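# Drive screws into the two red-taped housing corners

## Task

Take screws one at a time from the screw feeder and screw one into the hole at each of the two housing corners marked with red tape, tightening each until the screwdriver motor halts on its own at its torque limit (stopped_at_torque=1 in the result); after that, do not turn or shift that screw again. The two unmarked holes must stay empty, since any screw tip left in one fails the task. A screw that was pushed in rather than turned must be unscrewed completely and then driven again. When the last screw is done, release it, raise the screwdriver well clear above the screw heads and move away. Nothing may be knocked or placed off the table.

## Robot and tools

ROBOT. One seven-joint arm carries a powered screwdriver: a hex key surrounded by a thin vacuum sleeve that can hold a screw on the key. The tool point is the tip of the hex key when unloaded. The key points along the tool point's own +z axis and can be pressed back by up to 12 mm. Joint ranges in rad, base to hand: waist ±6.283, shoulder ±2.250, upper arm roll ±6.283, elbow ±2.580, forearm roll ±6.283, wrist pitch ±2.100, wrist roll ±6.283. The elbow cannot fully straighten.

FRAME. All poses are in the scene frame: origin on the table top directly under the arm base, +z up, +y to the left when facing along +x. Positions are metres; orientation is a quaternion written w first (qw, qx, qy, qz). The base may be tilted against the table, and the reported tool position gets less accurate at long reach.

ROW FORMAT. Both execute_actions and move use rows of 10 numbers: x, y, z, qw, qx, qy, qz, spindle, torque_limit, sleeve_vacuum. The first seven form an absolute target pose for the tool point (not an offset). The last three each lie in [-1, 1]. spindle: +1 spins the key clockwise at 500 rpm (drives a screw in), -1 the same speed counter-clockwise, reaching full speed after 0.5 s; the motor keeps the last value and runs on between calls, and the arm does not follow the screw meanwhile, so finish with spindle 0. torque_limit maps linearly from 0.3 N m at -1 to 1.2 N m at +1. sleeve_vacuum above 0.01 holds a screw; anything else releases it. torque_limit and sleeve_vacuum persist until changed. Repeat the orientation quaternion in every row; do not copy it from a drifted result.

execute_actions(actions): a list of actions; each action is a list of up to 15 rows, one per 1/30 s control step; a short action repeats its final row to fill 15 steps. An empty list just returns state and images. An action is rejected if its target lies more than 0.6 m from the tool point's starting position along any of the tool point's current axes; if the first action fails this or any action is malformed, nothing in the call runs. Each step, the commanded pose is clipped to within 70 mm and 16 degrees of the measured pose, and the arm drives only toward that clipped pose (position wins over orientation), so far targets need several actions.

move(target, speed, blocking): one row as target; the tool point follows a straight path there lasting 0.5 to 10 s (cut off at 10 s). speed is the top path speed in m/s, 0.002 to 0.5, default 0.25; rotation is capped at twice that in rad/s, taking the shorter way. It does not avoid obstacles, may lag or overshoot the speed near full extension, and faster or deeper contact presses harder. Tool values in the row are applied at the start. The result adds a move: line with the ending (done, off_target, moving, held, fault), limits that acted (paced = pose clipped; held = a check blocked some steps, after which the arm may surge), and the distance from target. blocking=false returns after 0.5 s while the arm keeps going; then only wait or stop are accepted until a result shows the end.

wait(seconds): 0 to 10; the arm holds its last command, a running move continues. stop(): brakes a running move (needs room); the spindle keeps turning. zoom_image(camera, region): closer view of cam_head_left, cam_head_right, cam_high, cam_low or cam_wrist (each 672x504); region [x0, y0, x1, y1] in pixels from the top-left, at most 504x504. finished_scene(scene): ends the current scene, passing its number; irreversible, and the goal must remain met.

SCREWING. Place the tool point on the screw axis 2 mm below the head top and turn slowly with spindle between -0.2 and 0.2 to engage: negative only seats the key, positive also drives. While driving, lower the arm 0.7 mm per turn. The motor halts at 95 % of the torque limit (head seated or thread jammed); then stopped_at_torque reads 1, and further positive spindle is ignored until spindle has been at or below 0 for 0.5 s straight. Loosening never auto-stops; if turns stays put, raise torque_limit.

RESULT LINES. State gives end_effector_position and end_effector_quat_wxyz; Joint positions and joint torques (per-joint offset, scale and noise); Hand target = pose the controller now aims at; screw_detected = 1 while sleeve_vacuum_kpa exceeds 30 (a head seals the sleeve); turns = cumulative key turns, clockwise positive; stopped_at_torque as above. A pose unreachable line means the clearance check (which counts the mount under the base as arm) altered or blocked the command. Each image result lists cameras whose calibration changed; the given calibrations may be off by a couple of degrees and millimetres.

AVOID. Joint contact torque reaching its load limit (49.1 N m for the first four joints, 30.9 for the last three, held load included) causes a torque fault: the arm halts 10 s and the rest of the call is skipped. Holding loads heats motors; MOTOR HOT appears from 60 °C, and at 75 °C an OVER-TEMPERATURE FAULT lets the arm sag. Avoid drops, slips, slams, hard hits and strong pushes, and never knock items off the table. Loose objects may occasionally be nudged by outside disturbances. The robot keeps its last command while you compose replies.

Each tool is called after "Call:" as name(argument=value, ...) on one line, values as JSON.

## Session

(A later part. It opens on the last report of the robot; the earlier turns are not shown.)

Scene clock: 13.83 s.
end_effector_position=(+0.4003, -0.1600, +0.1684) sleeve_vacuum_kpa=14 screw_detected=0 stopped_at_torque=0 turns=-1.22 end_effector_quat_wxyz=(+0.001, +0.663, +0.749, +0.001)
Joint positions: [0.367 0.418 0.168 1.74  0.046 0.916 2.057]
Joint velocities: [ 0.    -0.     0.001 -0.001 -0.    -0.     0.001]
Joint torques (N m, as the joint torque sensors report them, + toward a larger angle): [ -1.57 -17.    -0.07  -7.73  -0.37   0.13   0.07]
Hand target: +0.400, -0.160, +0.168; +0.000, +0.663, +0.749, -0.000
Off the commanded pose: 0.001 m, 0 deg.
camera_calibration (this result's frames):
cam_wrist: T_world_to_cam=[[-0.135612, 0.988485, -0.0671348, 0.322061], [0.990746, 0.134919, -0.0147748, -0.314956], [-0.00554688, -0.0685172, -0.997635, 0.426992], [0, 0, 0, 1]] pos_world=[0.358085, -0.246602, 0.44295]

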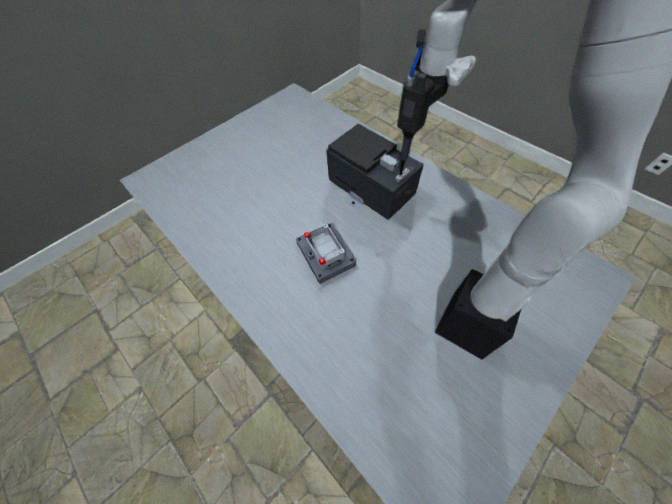

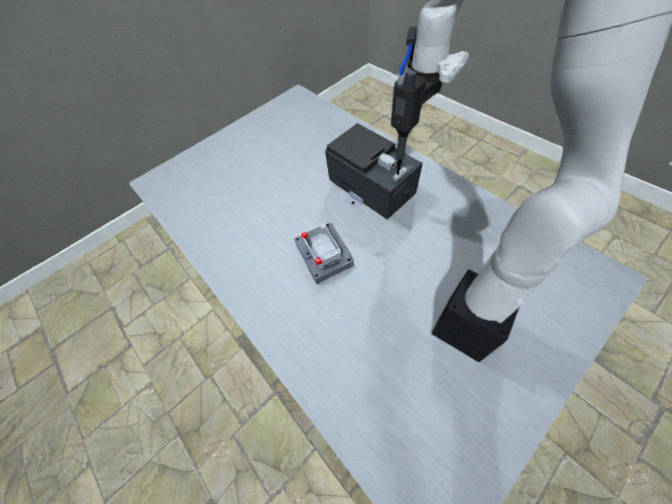

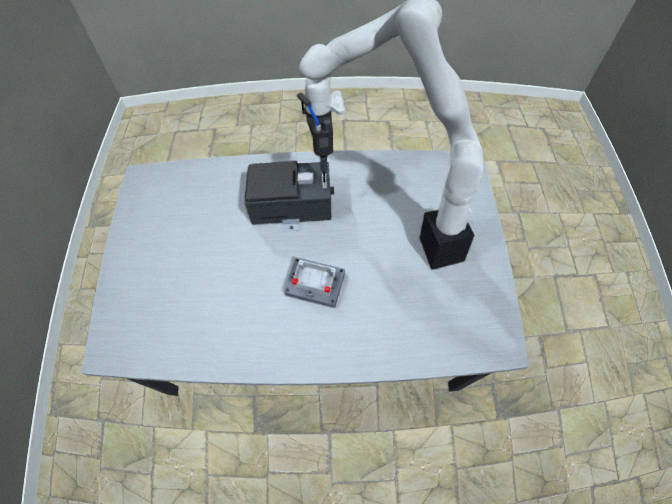

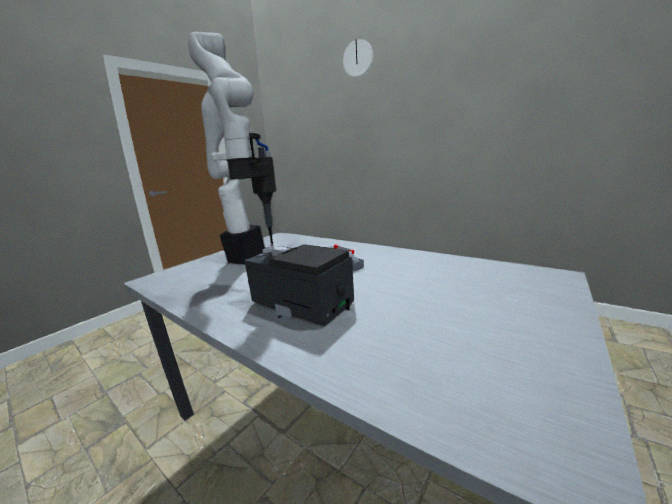

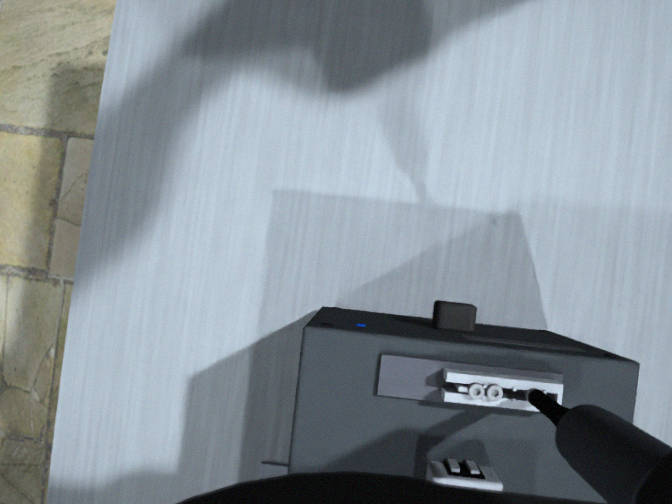

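Call:
execute_actions(actions=[[[0.399,-0.1606,0.170,0,0.663,0.749,0,-0.15,0,1]],[[0.3987,-0.1608,0.167,0,0.663,0.749,0,-0.15,0,1]],[[0.3987,-0.1608,0.167,0,0.663,0.749,0,0,0,1]]])

Call:
zoom_image(camera="cam_wrist", region=[470,340,630,460])

Scene clock: 22.30 s.
end_effector_position=(+0.3990, -0.1613, +0.1672) sleeve_vacuum_kpa=14 screw_detected=0 stopped_at_torque=0 turns=-2.44 end_effector_quat_wxyz=(+0.001, +0.663, +0.749, +0.000)
Joint positions: [0.37  0.418 0.169 1.743 0.046 0.913 2.059]
Joint velocities: [-0.002 -0.     0.001 -0.001 -0.     0.     0.   ]
Joint torques (N m, as the joint torque sensors report them, + toward a larger angle): [ -1.99 -17.72  -0.42  -8.06  -0.72   0.57   0.03]
Hand target: +0.399, -0.161, +0.167; +0.000, +0.663, +0.749, -0.000
Off the commanded pose: 0.001 m, 0 deg.
camera_calibration (this result's frames):
cam_wrist: T_world_to_cam=[[-0.135219, 0.988503, -0.0676561, 0.323029], [0.990794, 0.134451, -0.015795, -0.313433], [-0.00651695, -0.069169, -0.997584, 0.425986], [0, 0, 0, 1]] pos_world=[0.357003, -0.247709, 0.441861]

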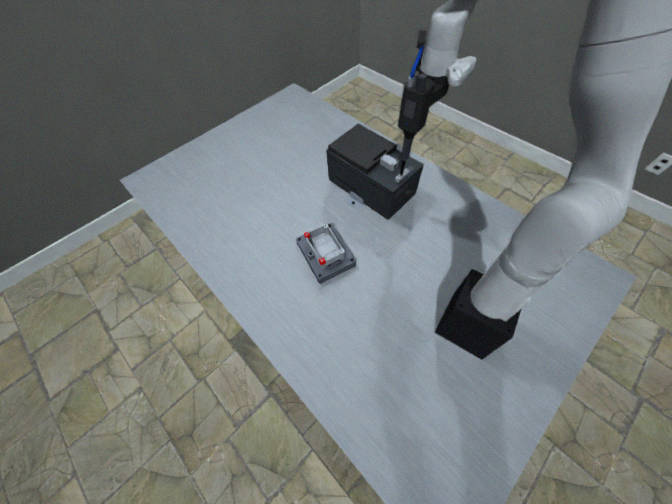

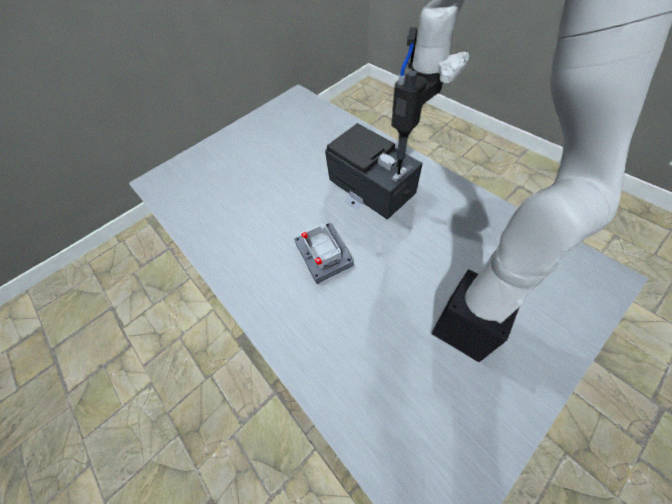

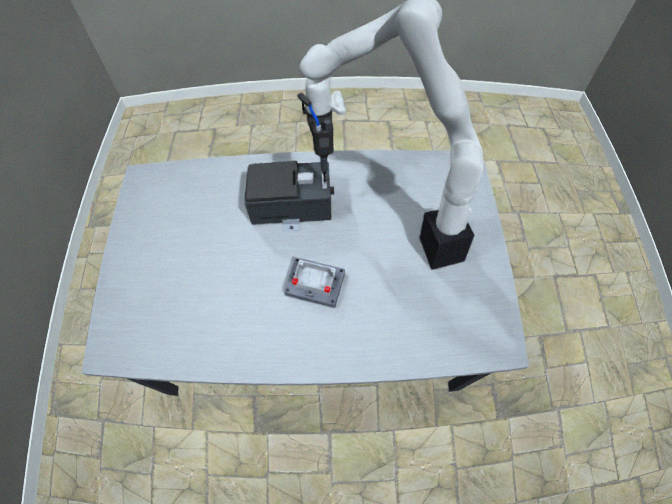

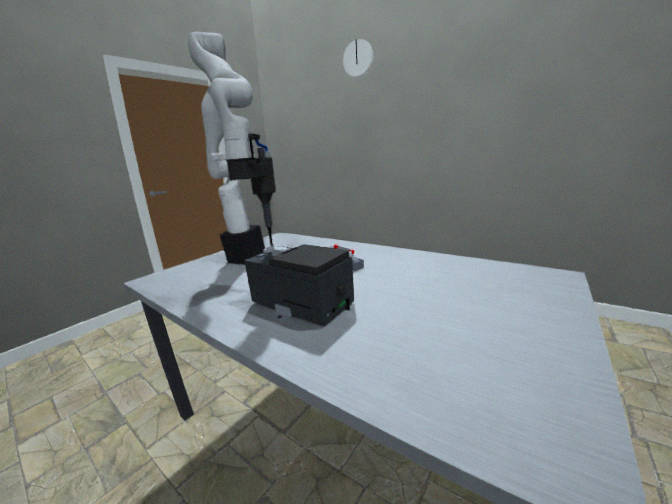

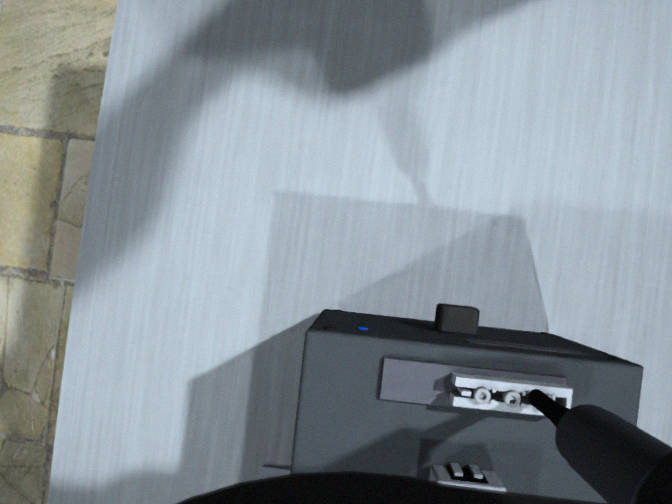

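Region (470, 340, 630, 460) of cam_wrist's 672x504 image, scaled by 3.150; it fills the top 378 rows of this view, and the rest is white.

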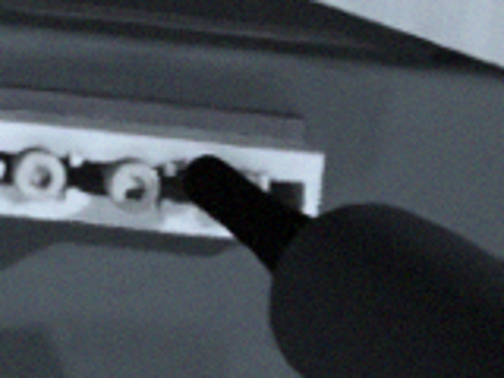

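Call:
execute_actions(actions=[[[0.399,-0.161,0.178,0,0.663,0.749,0,0,0,1]],[[0.399,-0.161,0.178,0,0.663,0.749,0,0,0,1]]])

Call:
zoom_image(camera="cam_wrist", region=[470,340,630,460])

Scene clock: 23.73 s.
end_effector_position=(+0.3990, -0.1610, +0.1780) sleeve_vacuum_kpa=14 screw_detected=0 stopped_at_torque=0 turns=-2.44 end_effector_quat_wxyz=(+0.000, +0.663, +0.749, +0.000)
Joint positions: [0.366 0.403 0.169 1.726 0.048 0.945 2.058]
Joint velocities: [-0.001  0.    -0.     0.001 -0.     0.     0.001]
Joint torques (N m, as the joint torque sensors report them, + toward a larger angle): [ -1.71 -18.03  -0.22  -8.56  -0.57   0.49   0.09]
Hand target: +0.399, -0.161, +0.178; -0.000, +0.663, +0.749, -0.000
Off the commanded pose: 0.000 m, 0 deg.
camera_calibration (this result's frames):
cam_wrist: T_world_to_cam=[[-0.135664, 0.988493, -0.0669153, 0.323528], [0.990728, 0.134854, -0.0165013, -0.313107], [-0.00728763, -0.0685335, -0.997622, 0.437163], [0, 0, 0, 1]] pos_world=[0.357281, -0.247621, 0.452605]

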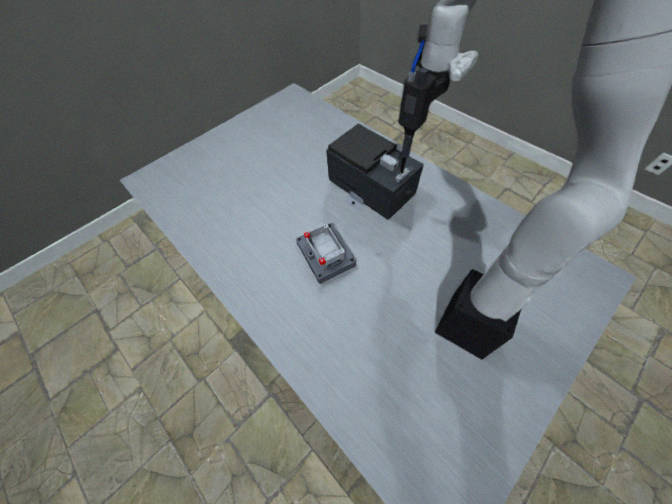

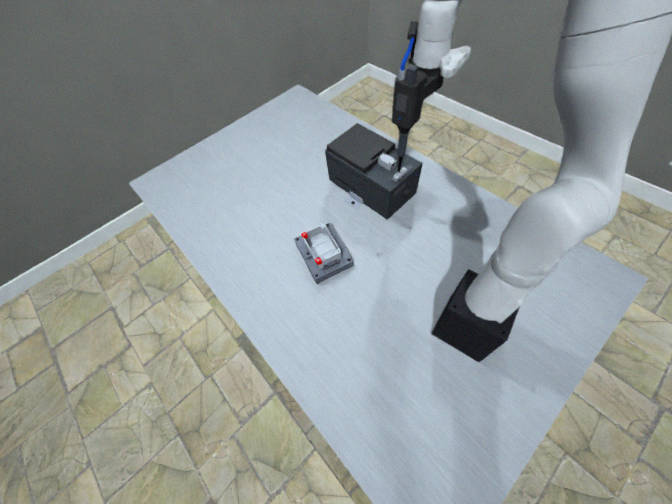

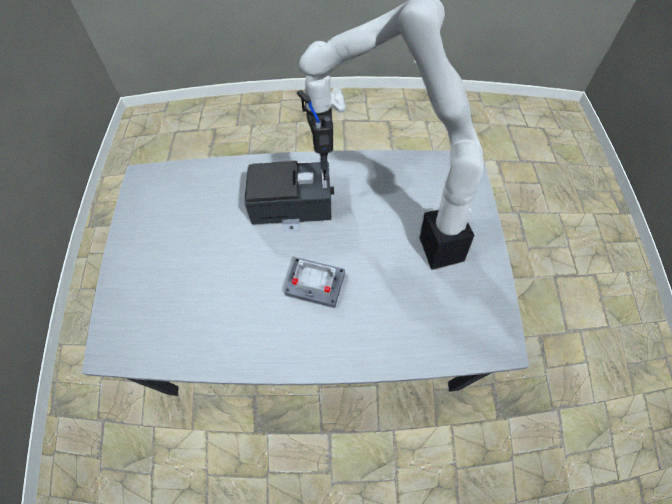

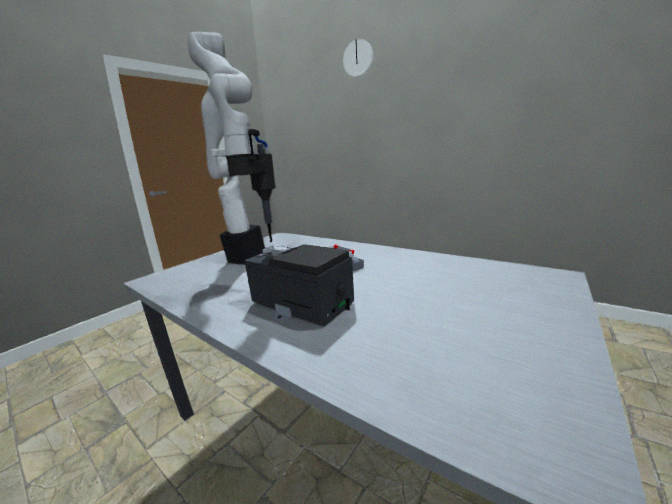

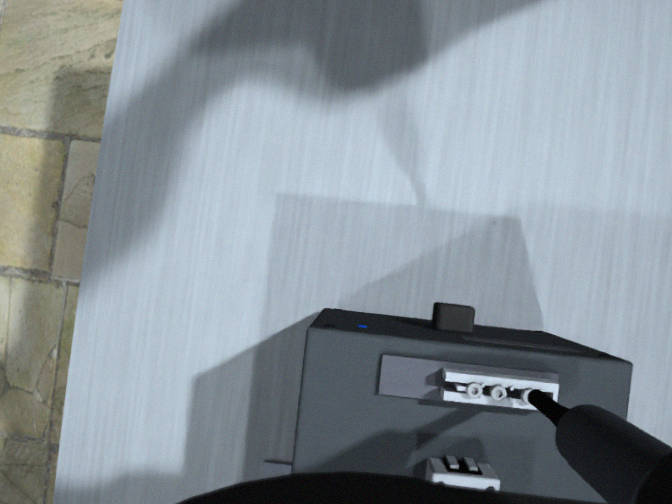

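Region (470, 340, 630, 460) of cam_wrist's 672x504 image, scaled by 3.150; it fills the top 378 rows of this view, and the rest is white.

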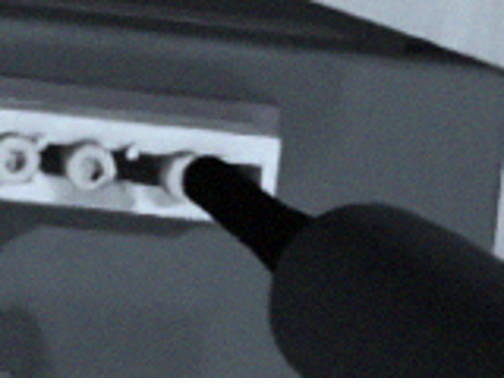

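Call:
execute_actions(actions=[[[0.3995,-0.1612,0.172,0,0.663,0.749,0,-0.15,0,1]],[[0.3995,-0.1612,0.168,0,0.663,0.749,0,-0.15,0,1]],[[0.3993,-0.1612,0.165,0,0.663,0.749,0,-0.15,0,1]],[[0.3993,-0.1612,0.165,0,0.663,0.749,0,0,0,1]]])

Call:
zoom_image(camera="cam_wrist", region=[470,340,630,460])

Scene clock: 26.33 s.
end_effector_position=(+0.4005, -0.1612, +0.1664) sleeve_vacuum_kpa=14 screw_detected=0 stopped_at_torque=0 turns=-4.29 end_effector_quat_wxyz=(+0.001, +0.663, +0.749, +0.001)
Joint positions: [0.37  0.421 0.168 1.742 0.045 0.909 2.061]
Joint velocities: [-0.002 -0.     0.    -0.001 -0.001 -0.     0.001]
Joint torques (N m, as the joint torque sensors report them, + toward a larger angle): [ -1.54 -16.39  -0.06  -7.34  -0.29   0.19   0.1 ]
Hand target: +0.399, -0.161, +0.165; +0.000, +0.663, +0.749, -0.000
Off the commanded pose: 0.002 m, 0 deg.
camera_calibration (this result's frames):
cam_wrist: T_world_to_cam=[[-0.135402, 0.988479, -0.0676431, 0.323168], [0.990782, 0.134802, -0.0133849, -0.315295], [-0.00411226, -0.0688319, -0.99762, 0.424218], [0, 0, 0, 1]] pos_world=[0.357891, -0.247743, 0.440848]

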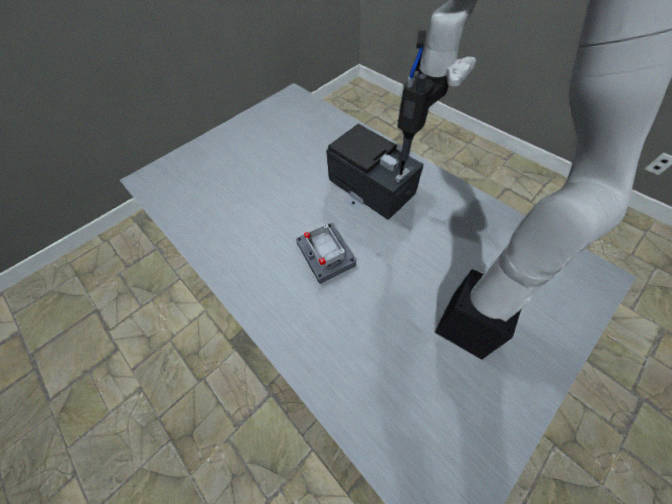

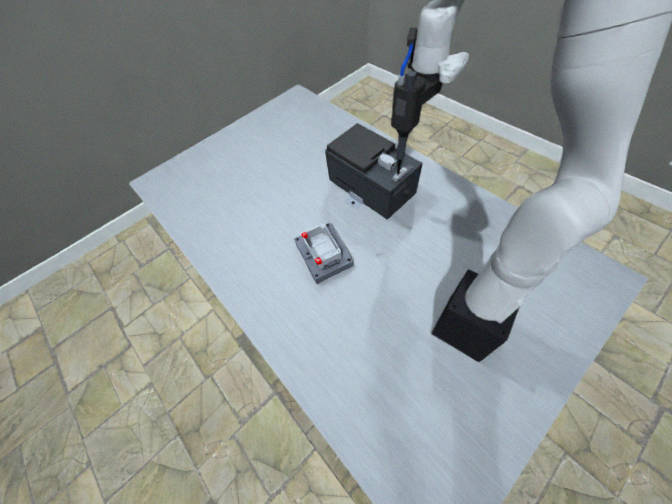

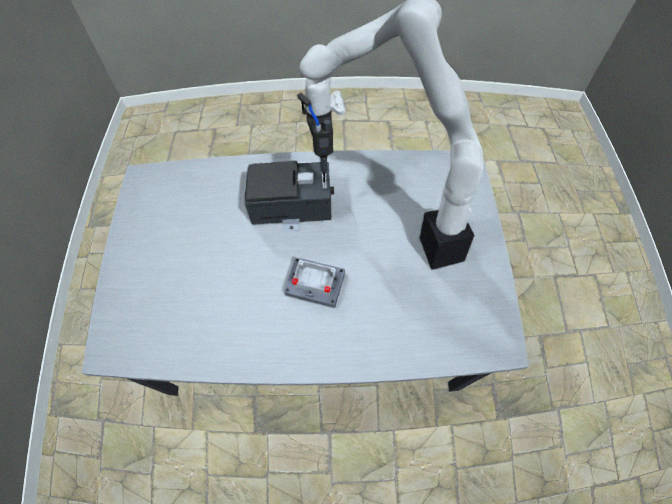

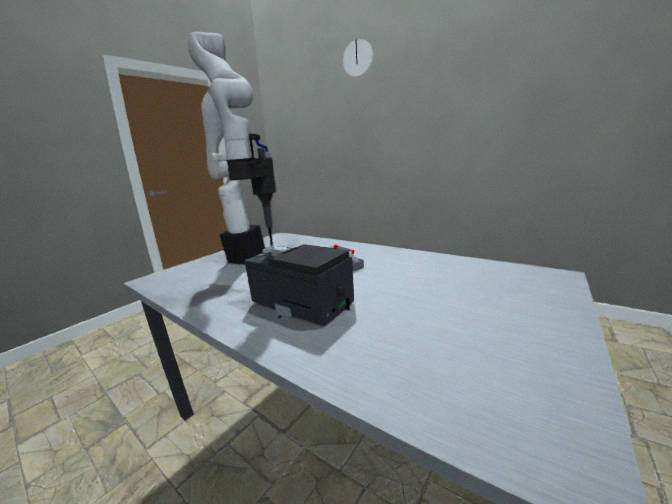

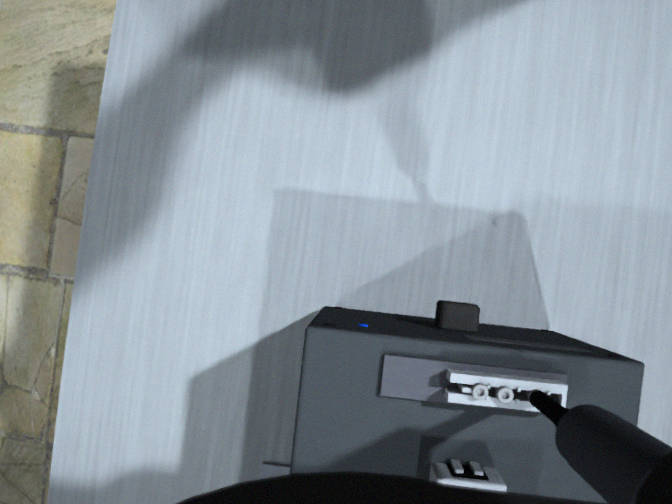

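Region (470, 340, 630, 460) of cam_wrist's 672x504 image, scaled by 3.150; it fills the top 378 rows of this view, and the rest is white.

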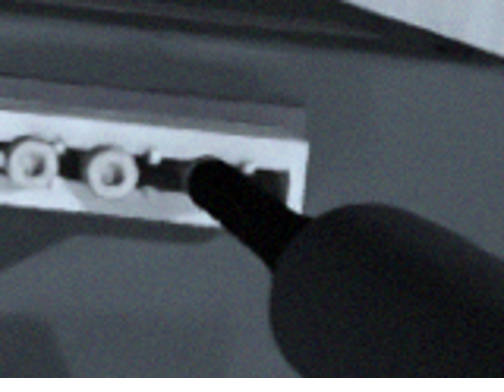

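Call:
execute_actions(actions=[[[0.3988,-0.160,0.172,0,0.663,0.749,0,0,0,1]],[[0.3986,-0.1595,0.169,0,0.663,0.749,0,-0.15,0,1]],[[0.3984,-0.1595,0.166,0,0.663,0.749,0,-0.15,0,1]],[[0.3984,-0.1595,0.166,0,0.663,0.749,0,0,0,1]]])

Call:
zoom_image(camera="cam_wrist", region=[470,340,630,460])

Scene clock: 30.97 s.
end_effector_position=(+0.4002, -0.1593, +0.1669) sleeve_vacuum_kpa=40 screw_detected=1 stopped_at_torque=0 turns=-5.51 end_effector_quat_wxyz=(+0.001, +0.663, +0.749, +0.001)
Joint positions: [0.366 0.418 0.168 1.746 0.045 0.908 2.057]
Joint velocities: [-0.002 -0.    -0.    -0.001  0.001 -0.    -0.001]
Joint torques (N m, as the joint torque sensors report them, + toward a larger angle): [ -1.3  -17.28   0.25  -7.32  -0.09   0.87   0.1 ]
Hand target: +0.398, -0.159, +0.166; +0.000, +0.663, +0.749, -0.000
Off the commanded pose: 0.002 m, 0 deg.
camera_calibration (this result's frames):
cam_wrist: T_world_to_cam=[[-0.135566, 0.988459, -0.0676103, 0.321317], [0.990762, 0.135004, -0.0128356, -0.315266], [-0.00355985, -0.0687258, -0.997629, 0.424692], [0, 0, 0, 1]] pos_world=[0.357425, -0.245859, 0.441363]

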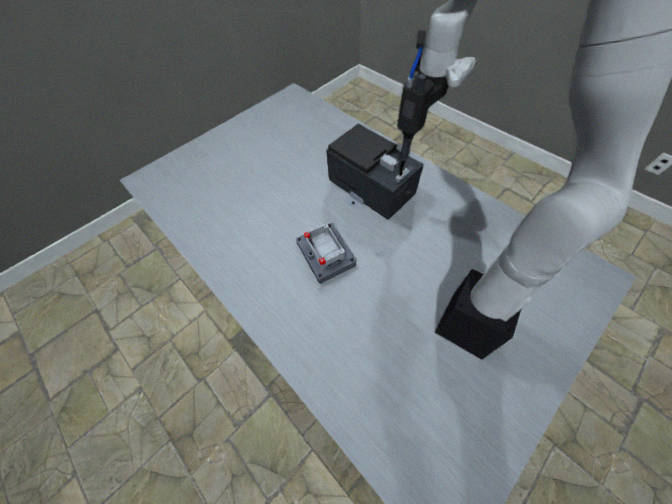

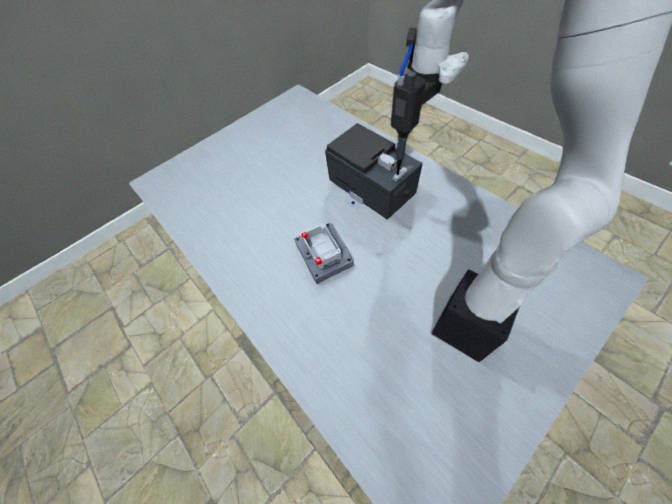

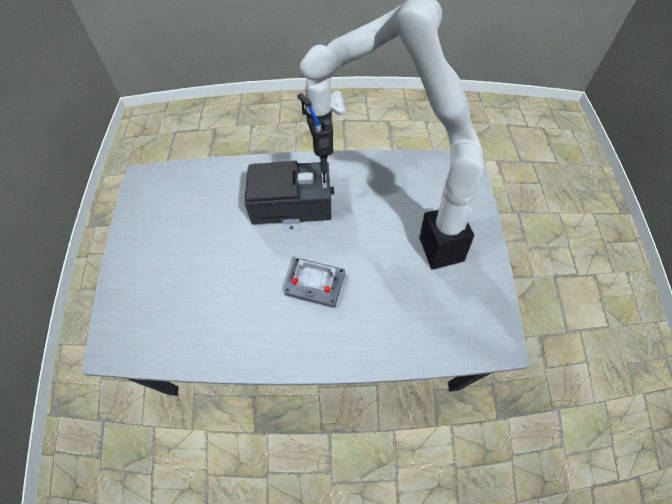

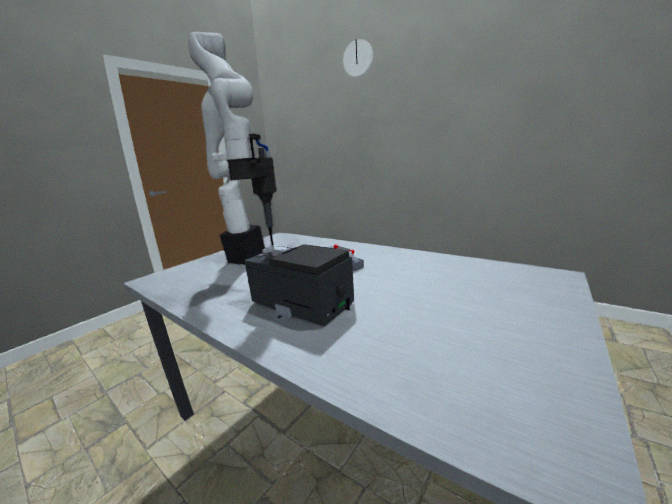

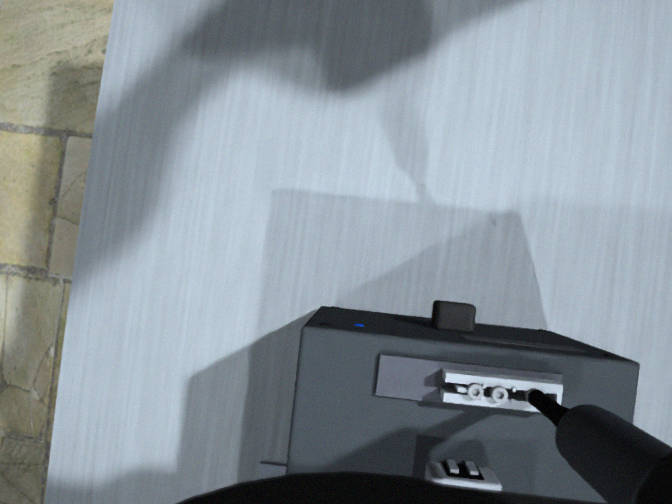

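Region (470, 340, 630, 460) of cam_wrist's 672x504 image, scaled by 3.150; it fills the top 378 rows of this view, and the rest is white.

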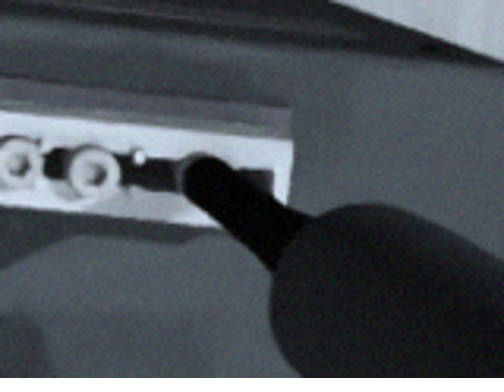

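Call:
move(target=[0.4,-0.1593,0.21,0,0.663,0.749,0,0,0,1], speed=0.1)

Call:
move(target=[0.4,0.185,0.13,0,0.663,0.749,0,0,0,1])

Call:
zoom_image(camera="cam_low", region=[300,200,400,275])

Scene clock: 32.97 s.
end_effector_position=(+0.3999, -0.1594, +0.2099) sleeve_vacuum_kpa=39 screw_detected=1 stopped_at_torque=0 turns=-5.51 end_effector_quat_wxyz=(-0.000, +0.663, +0.749, -0.000)
Joint positions: [0.35  0.362 0.173 1.676 0.052 1.038 2.049]
Joint velocities: [-0.    -0.002 -0.001 -0.     0.001  0.     0.001]
Joint torques (N m, as the joint torque sensors report them, + toward a larger angle): [ -1.79 -17.61  -0.19  -9.07  -0.56   0.4    0.01]
Hand target: +0.400, -0.159, +0.210; +0.000, +0.663, +0.749, -0.000
Off the commanded pose: 0.000 m, 0 deg.
move: done
camera_calibration (this result's frames):
cam_wrist: T_world_to_cam=[[-0.135361, 0.988526, -0.0670308, 0.324094], [0.990768, 0.134532, -0.0167502, -0.313672], [-0.00754026, -0.0686792, -0.99761, 0.469198], [0, 0, 0, 1]] pos_world=[0.358183, -0.245952, 0.484547]

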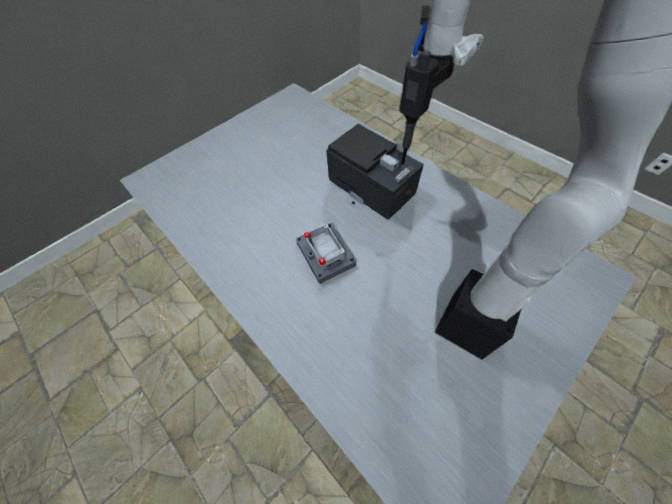

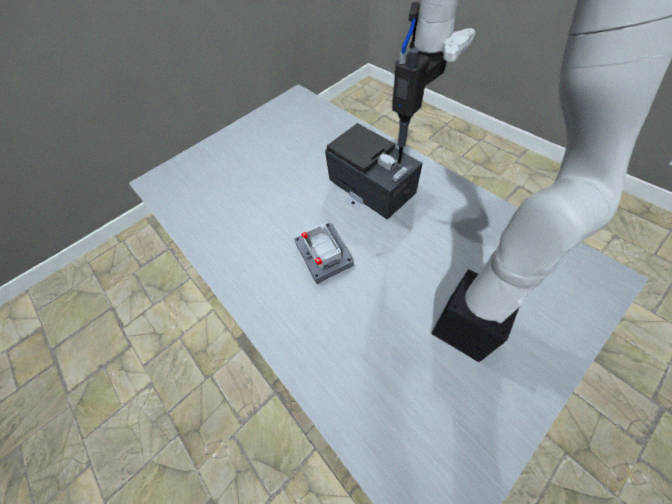

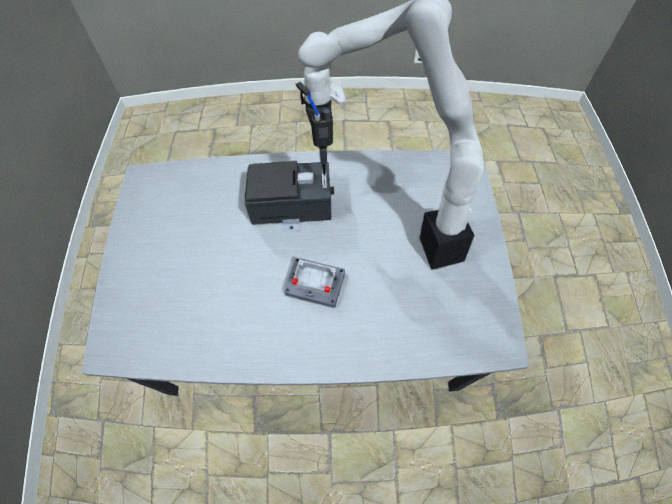

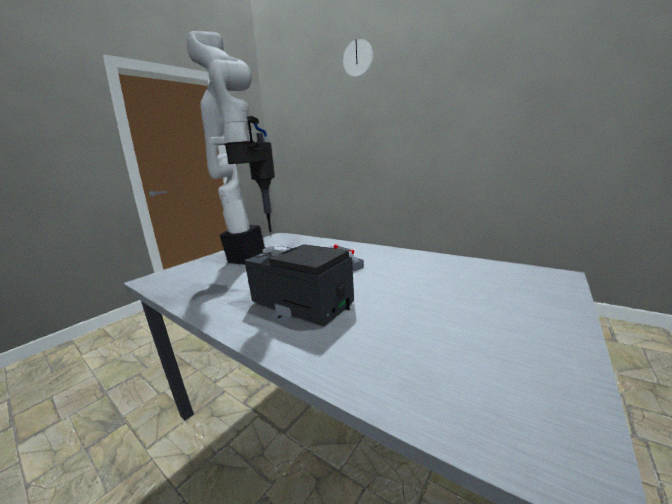

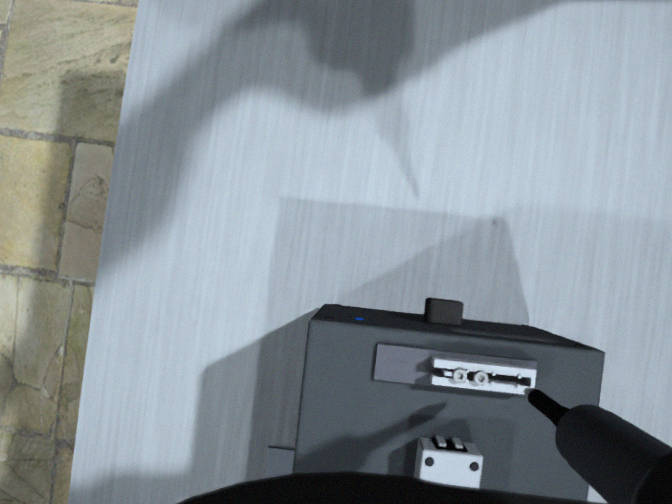

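Scene clock: 34.80 s.
end_effector_position=(+0.4019, +0.1845, +0.1302) sleeve_vacuum_kpa=39 screw_detected=1 stopped_at_torque=0 turns=-5.51 end_effector_quat_wxyz=(+0.000, +0.663, +0.749, +0.001)
Joint positions: [-0.354  0.536  0.057  1.854  0.135  0.783  1.163]
Joint velocities: [-0.009  0.007 -0.007 -0.002  0.003  0.001 -0.003]
Joint torques (N m, as the joint torque sensors report them, + toward a larger angle): [ -2.7  -18.48  -1.12  -8.04  -0.46  -0.45   0.08]
Hand target: +0.402, +0.185, +0.130; +0.000, +0.663, +0.749, +0.001
Off the commanded pose: 0.002 m, 0 deg.
move: done
camera_calibration (this result's frames):
cam_wrist: T_world_to_cam=[[-0.134724, 0.988653, -0.066449, -0.0213176], [0.990867, 0.134031, -0.0147983, -0.363496], [-0.0057242, -0.0678358, -0.99768, 0.412451], [0, 0, 0, 1]] pos_world=[0.359665, 0.0977743, 0.404699]

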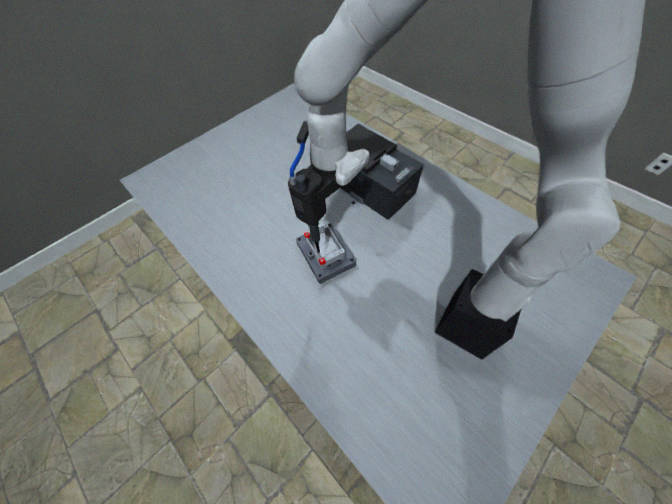

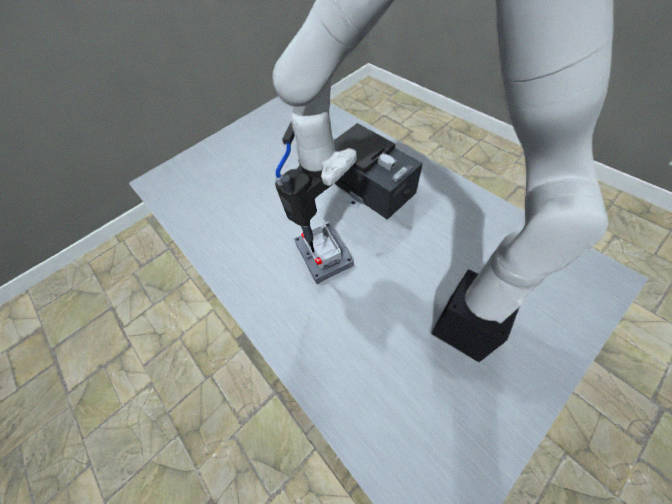

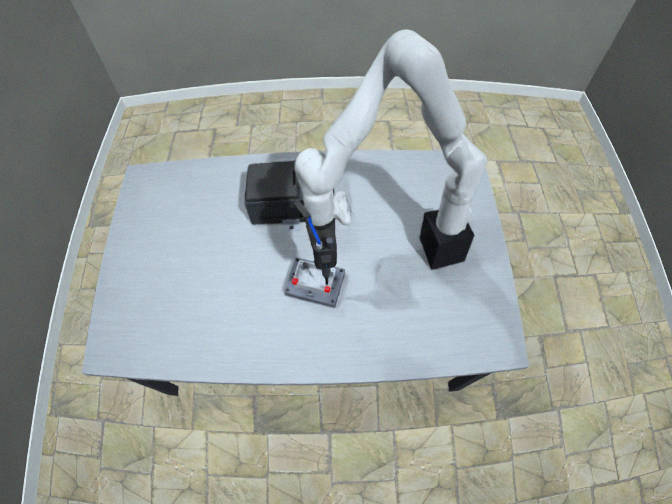

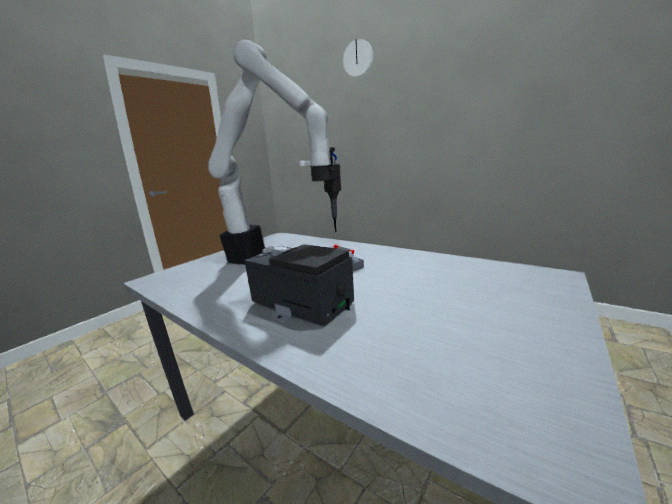

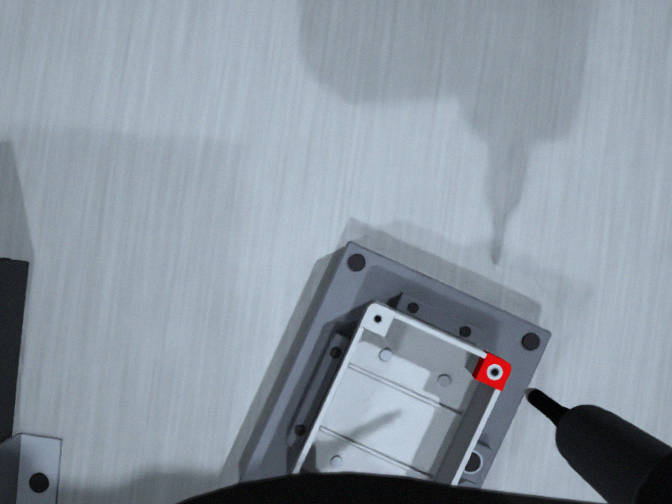

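Region (300, 200, 400, 275) of cam_low's 672x504 image, scaled by 5.040, with more detail than that image has; it fills the top 378 rows of this view, and the rest is white.

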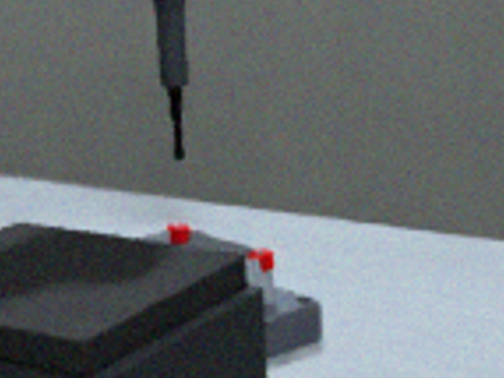

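Call:
move(target=[0.399,0.181,0.095,0,0.663,0.749,0,0,0,1], speed=0.08)

Call:
zoom_image(camera="cam_wrist", region=[470,340,630,460])

Call:
zoom_image(camera="cam_low", region=[315,220,365,257])

Call:
zoom_image(camera="cam_head_left", region=[295,235,345,272])

Scene clock: 36.20 s.
end_effector_position=(+0.3991, +0.1812, +0.0952) sleeve_vacuum_kpa=39 screw_detected=1 stopped_at_torque=0 turns=-5.51 end_effector_quat_wxyz=(-0.000, +0.663, +0.749, +0.000)
Joint positions: [-0.342  0.596  0.061  1.899  0.143  0.679  1.161]
Joint velocities: [ 0.     0.004 -0.     0.001  0.    -0.     0.001]
Joint torques (N m, as the joint torque sensors report them, + toward a larger angle): [ -2.66 -18.45  -0.79  -7.12  -0.51  -0.27   0.08]
Hand target: +0.399, +0.181, +0.095; -0.000, +0.663, +0.749, +0.000
Off the commanded pose: 0.000 m, 0 deg.
move: done
camera_calibration (this result's frames):
cam_wrist: T_world_to_cam=[[-0.135829, 0.98849, -0.0666142, -0.020217], [0.990708, 0.135042, -0.0161938, -0.360773], [-0.00701168, -0.0681947, -0.997647, 0.377825], [0, 0, 0, 1]] pos_world=[0.357323, 0.0944694, 0.369747]

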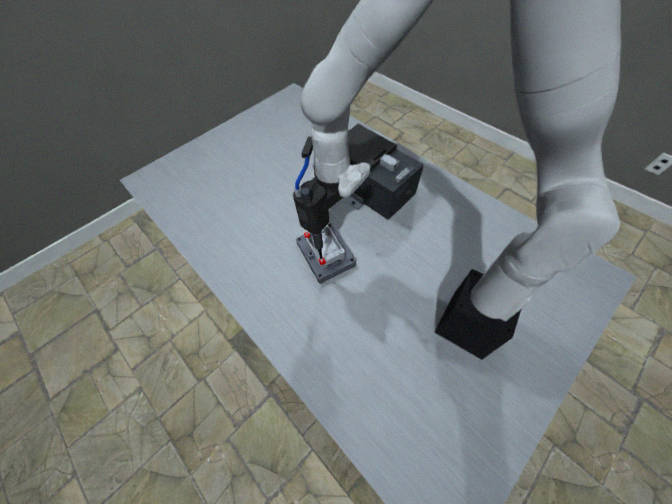

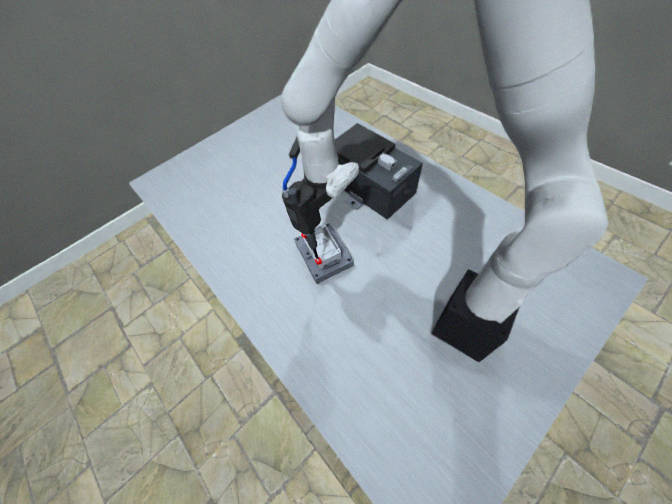

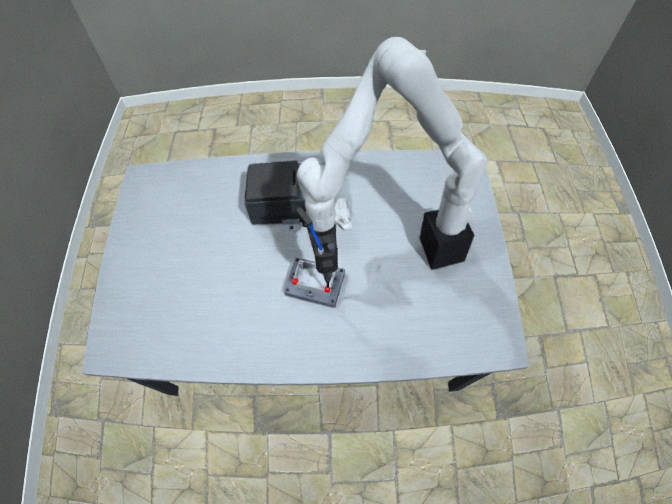

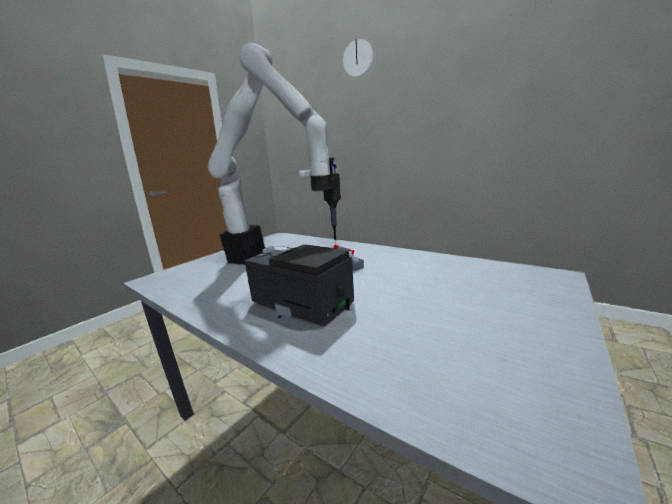

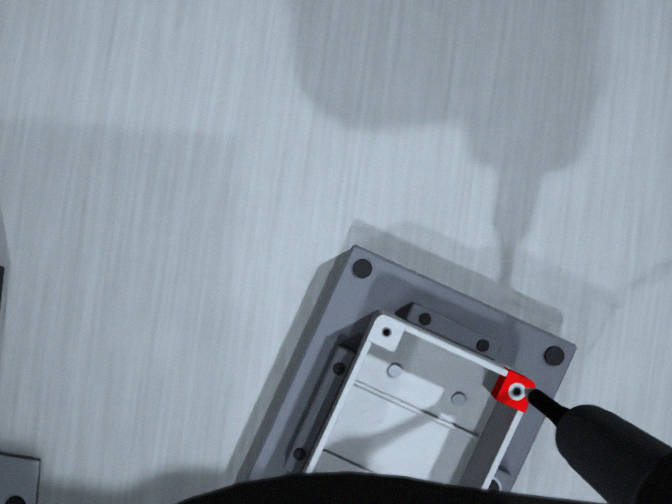

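Region (470, 340, 630, 460) of cam_wrist's 672x504 image, scaled by 3.150; it fills the top 378 rows of this view, and the rest is white.

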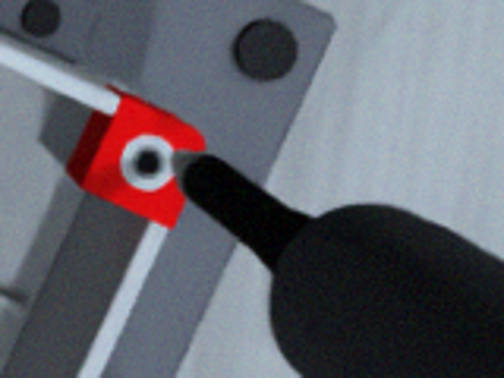

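Region (315, 220, 365, 257) of cam_low's 672x504 image, scaled by 10.080, with more detail than that image has; it fills the top 373 rows of this view, and the rest is white.

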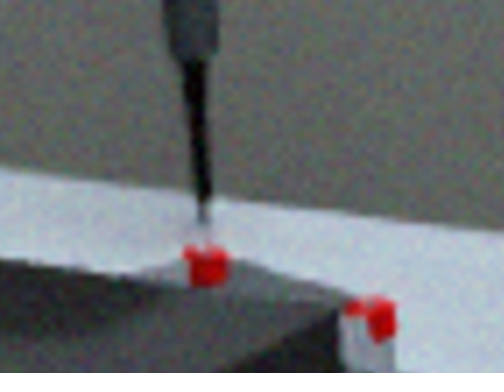

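Region (295, 235, 345, 272) of cam_head_left's 672x504 image, scaled by 10.080, with more detail than that image has; it fills the top 373 rows of this view, and the rest is white.

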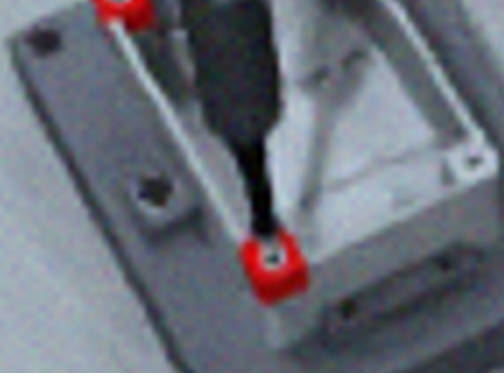

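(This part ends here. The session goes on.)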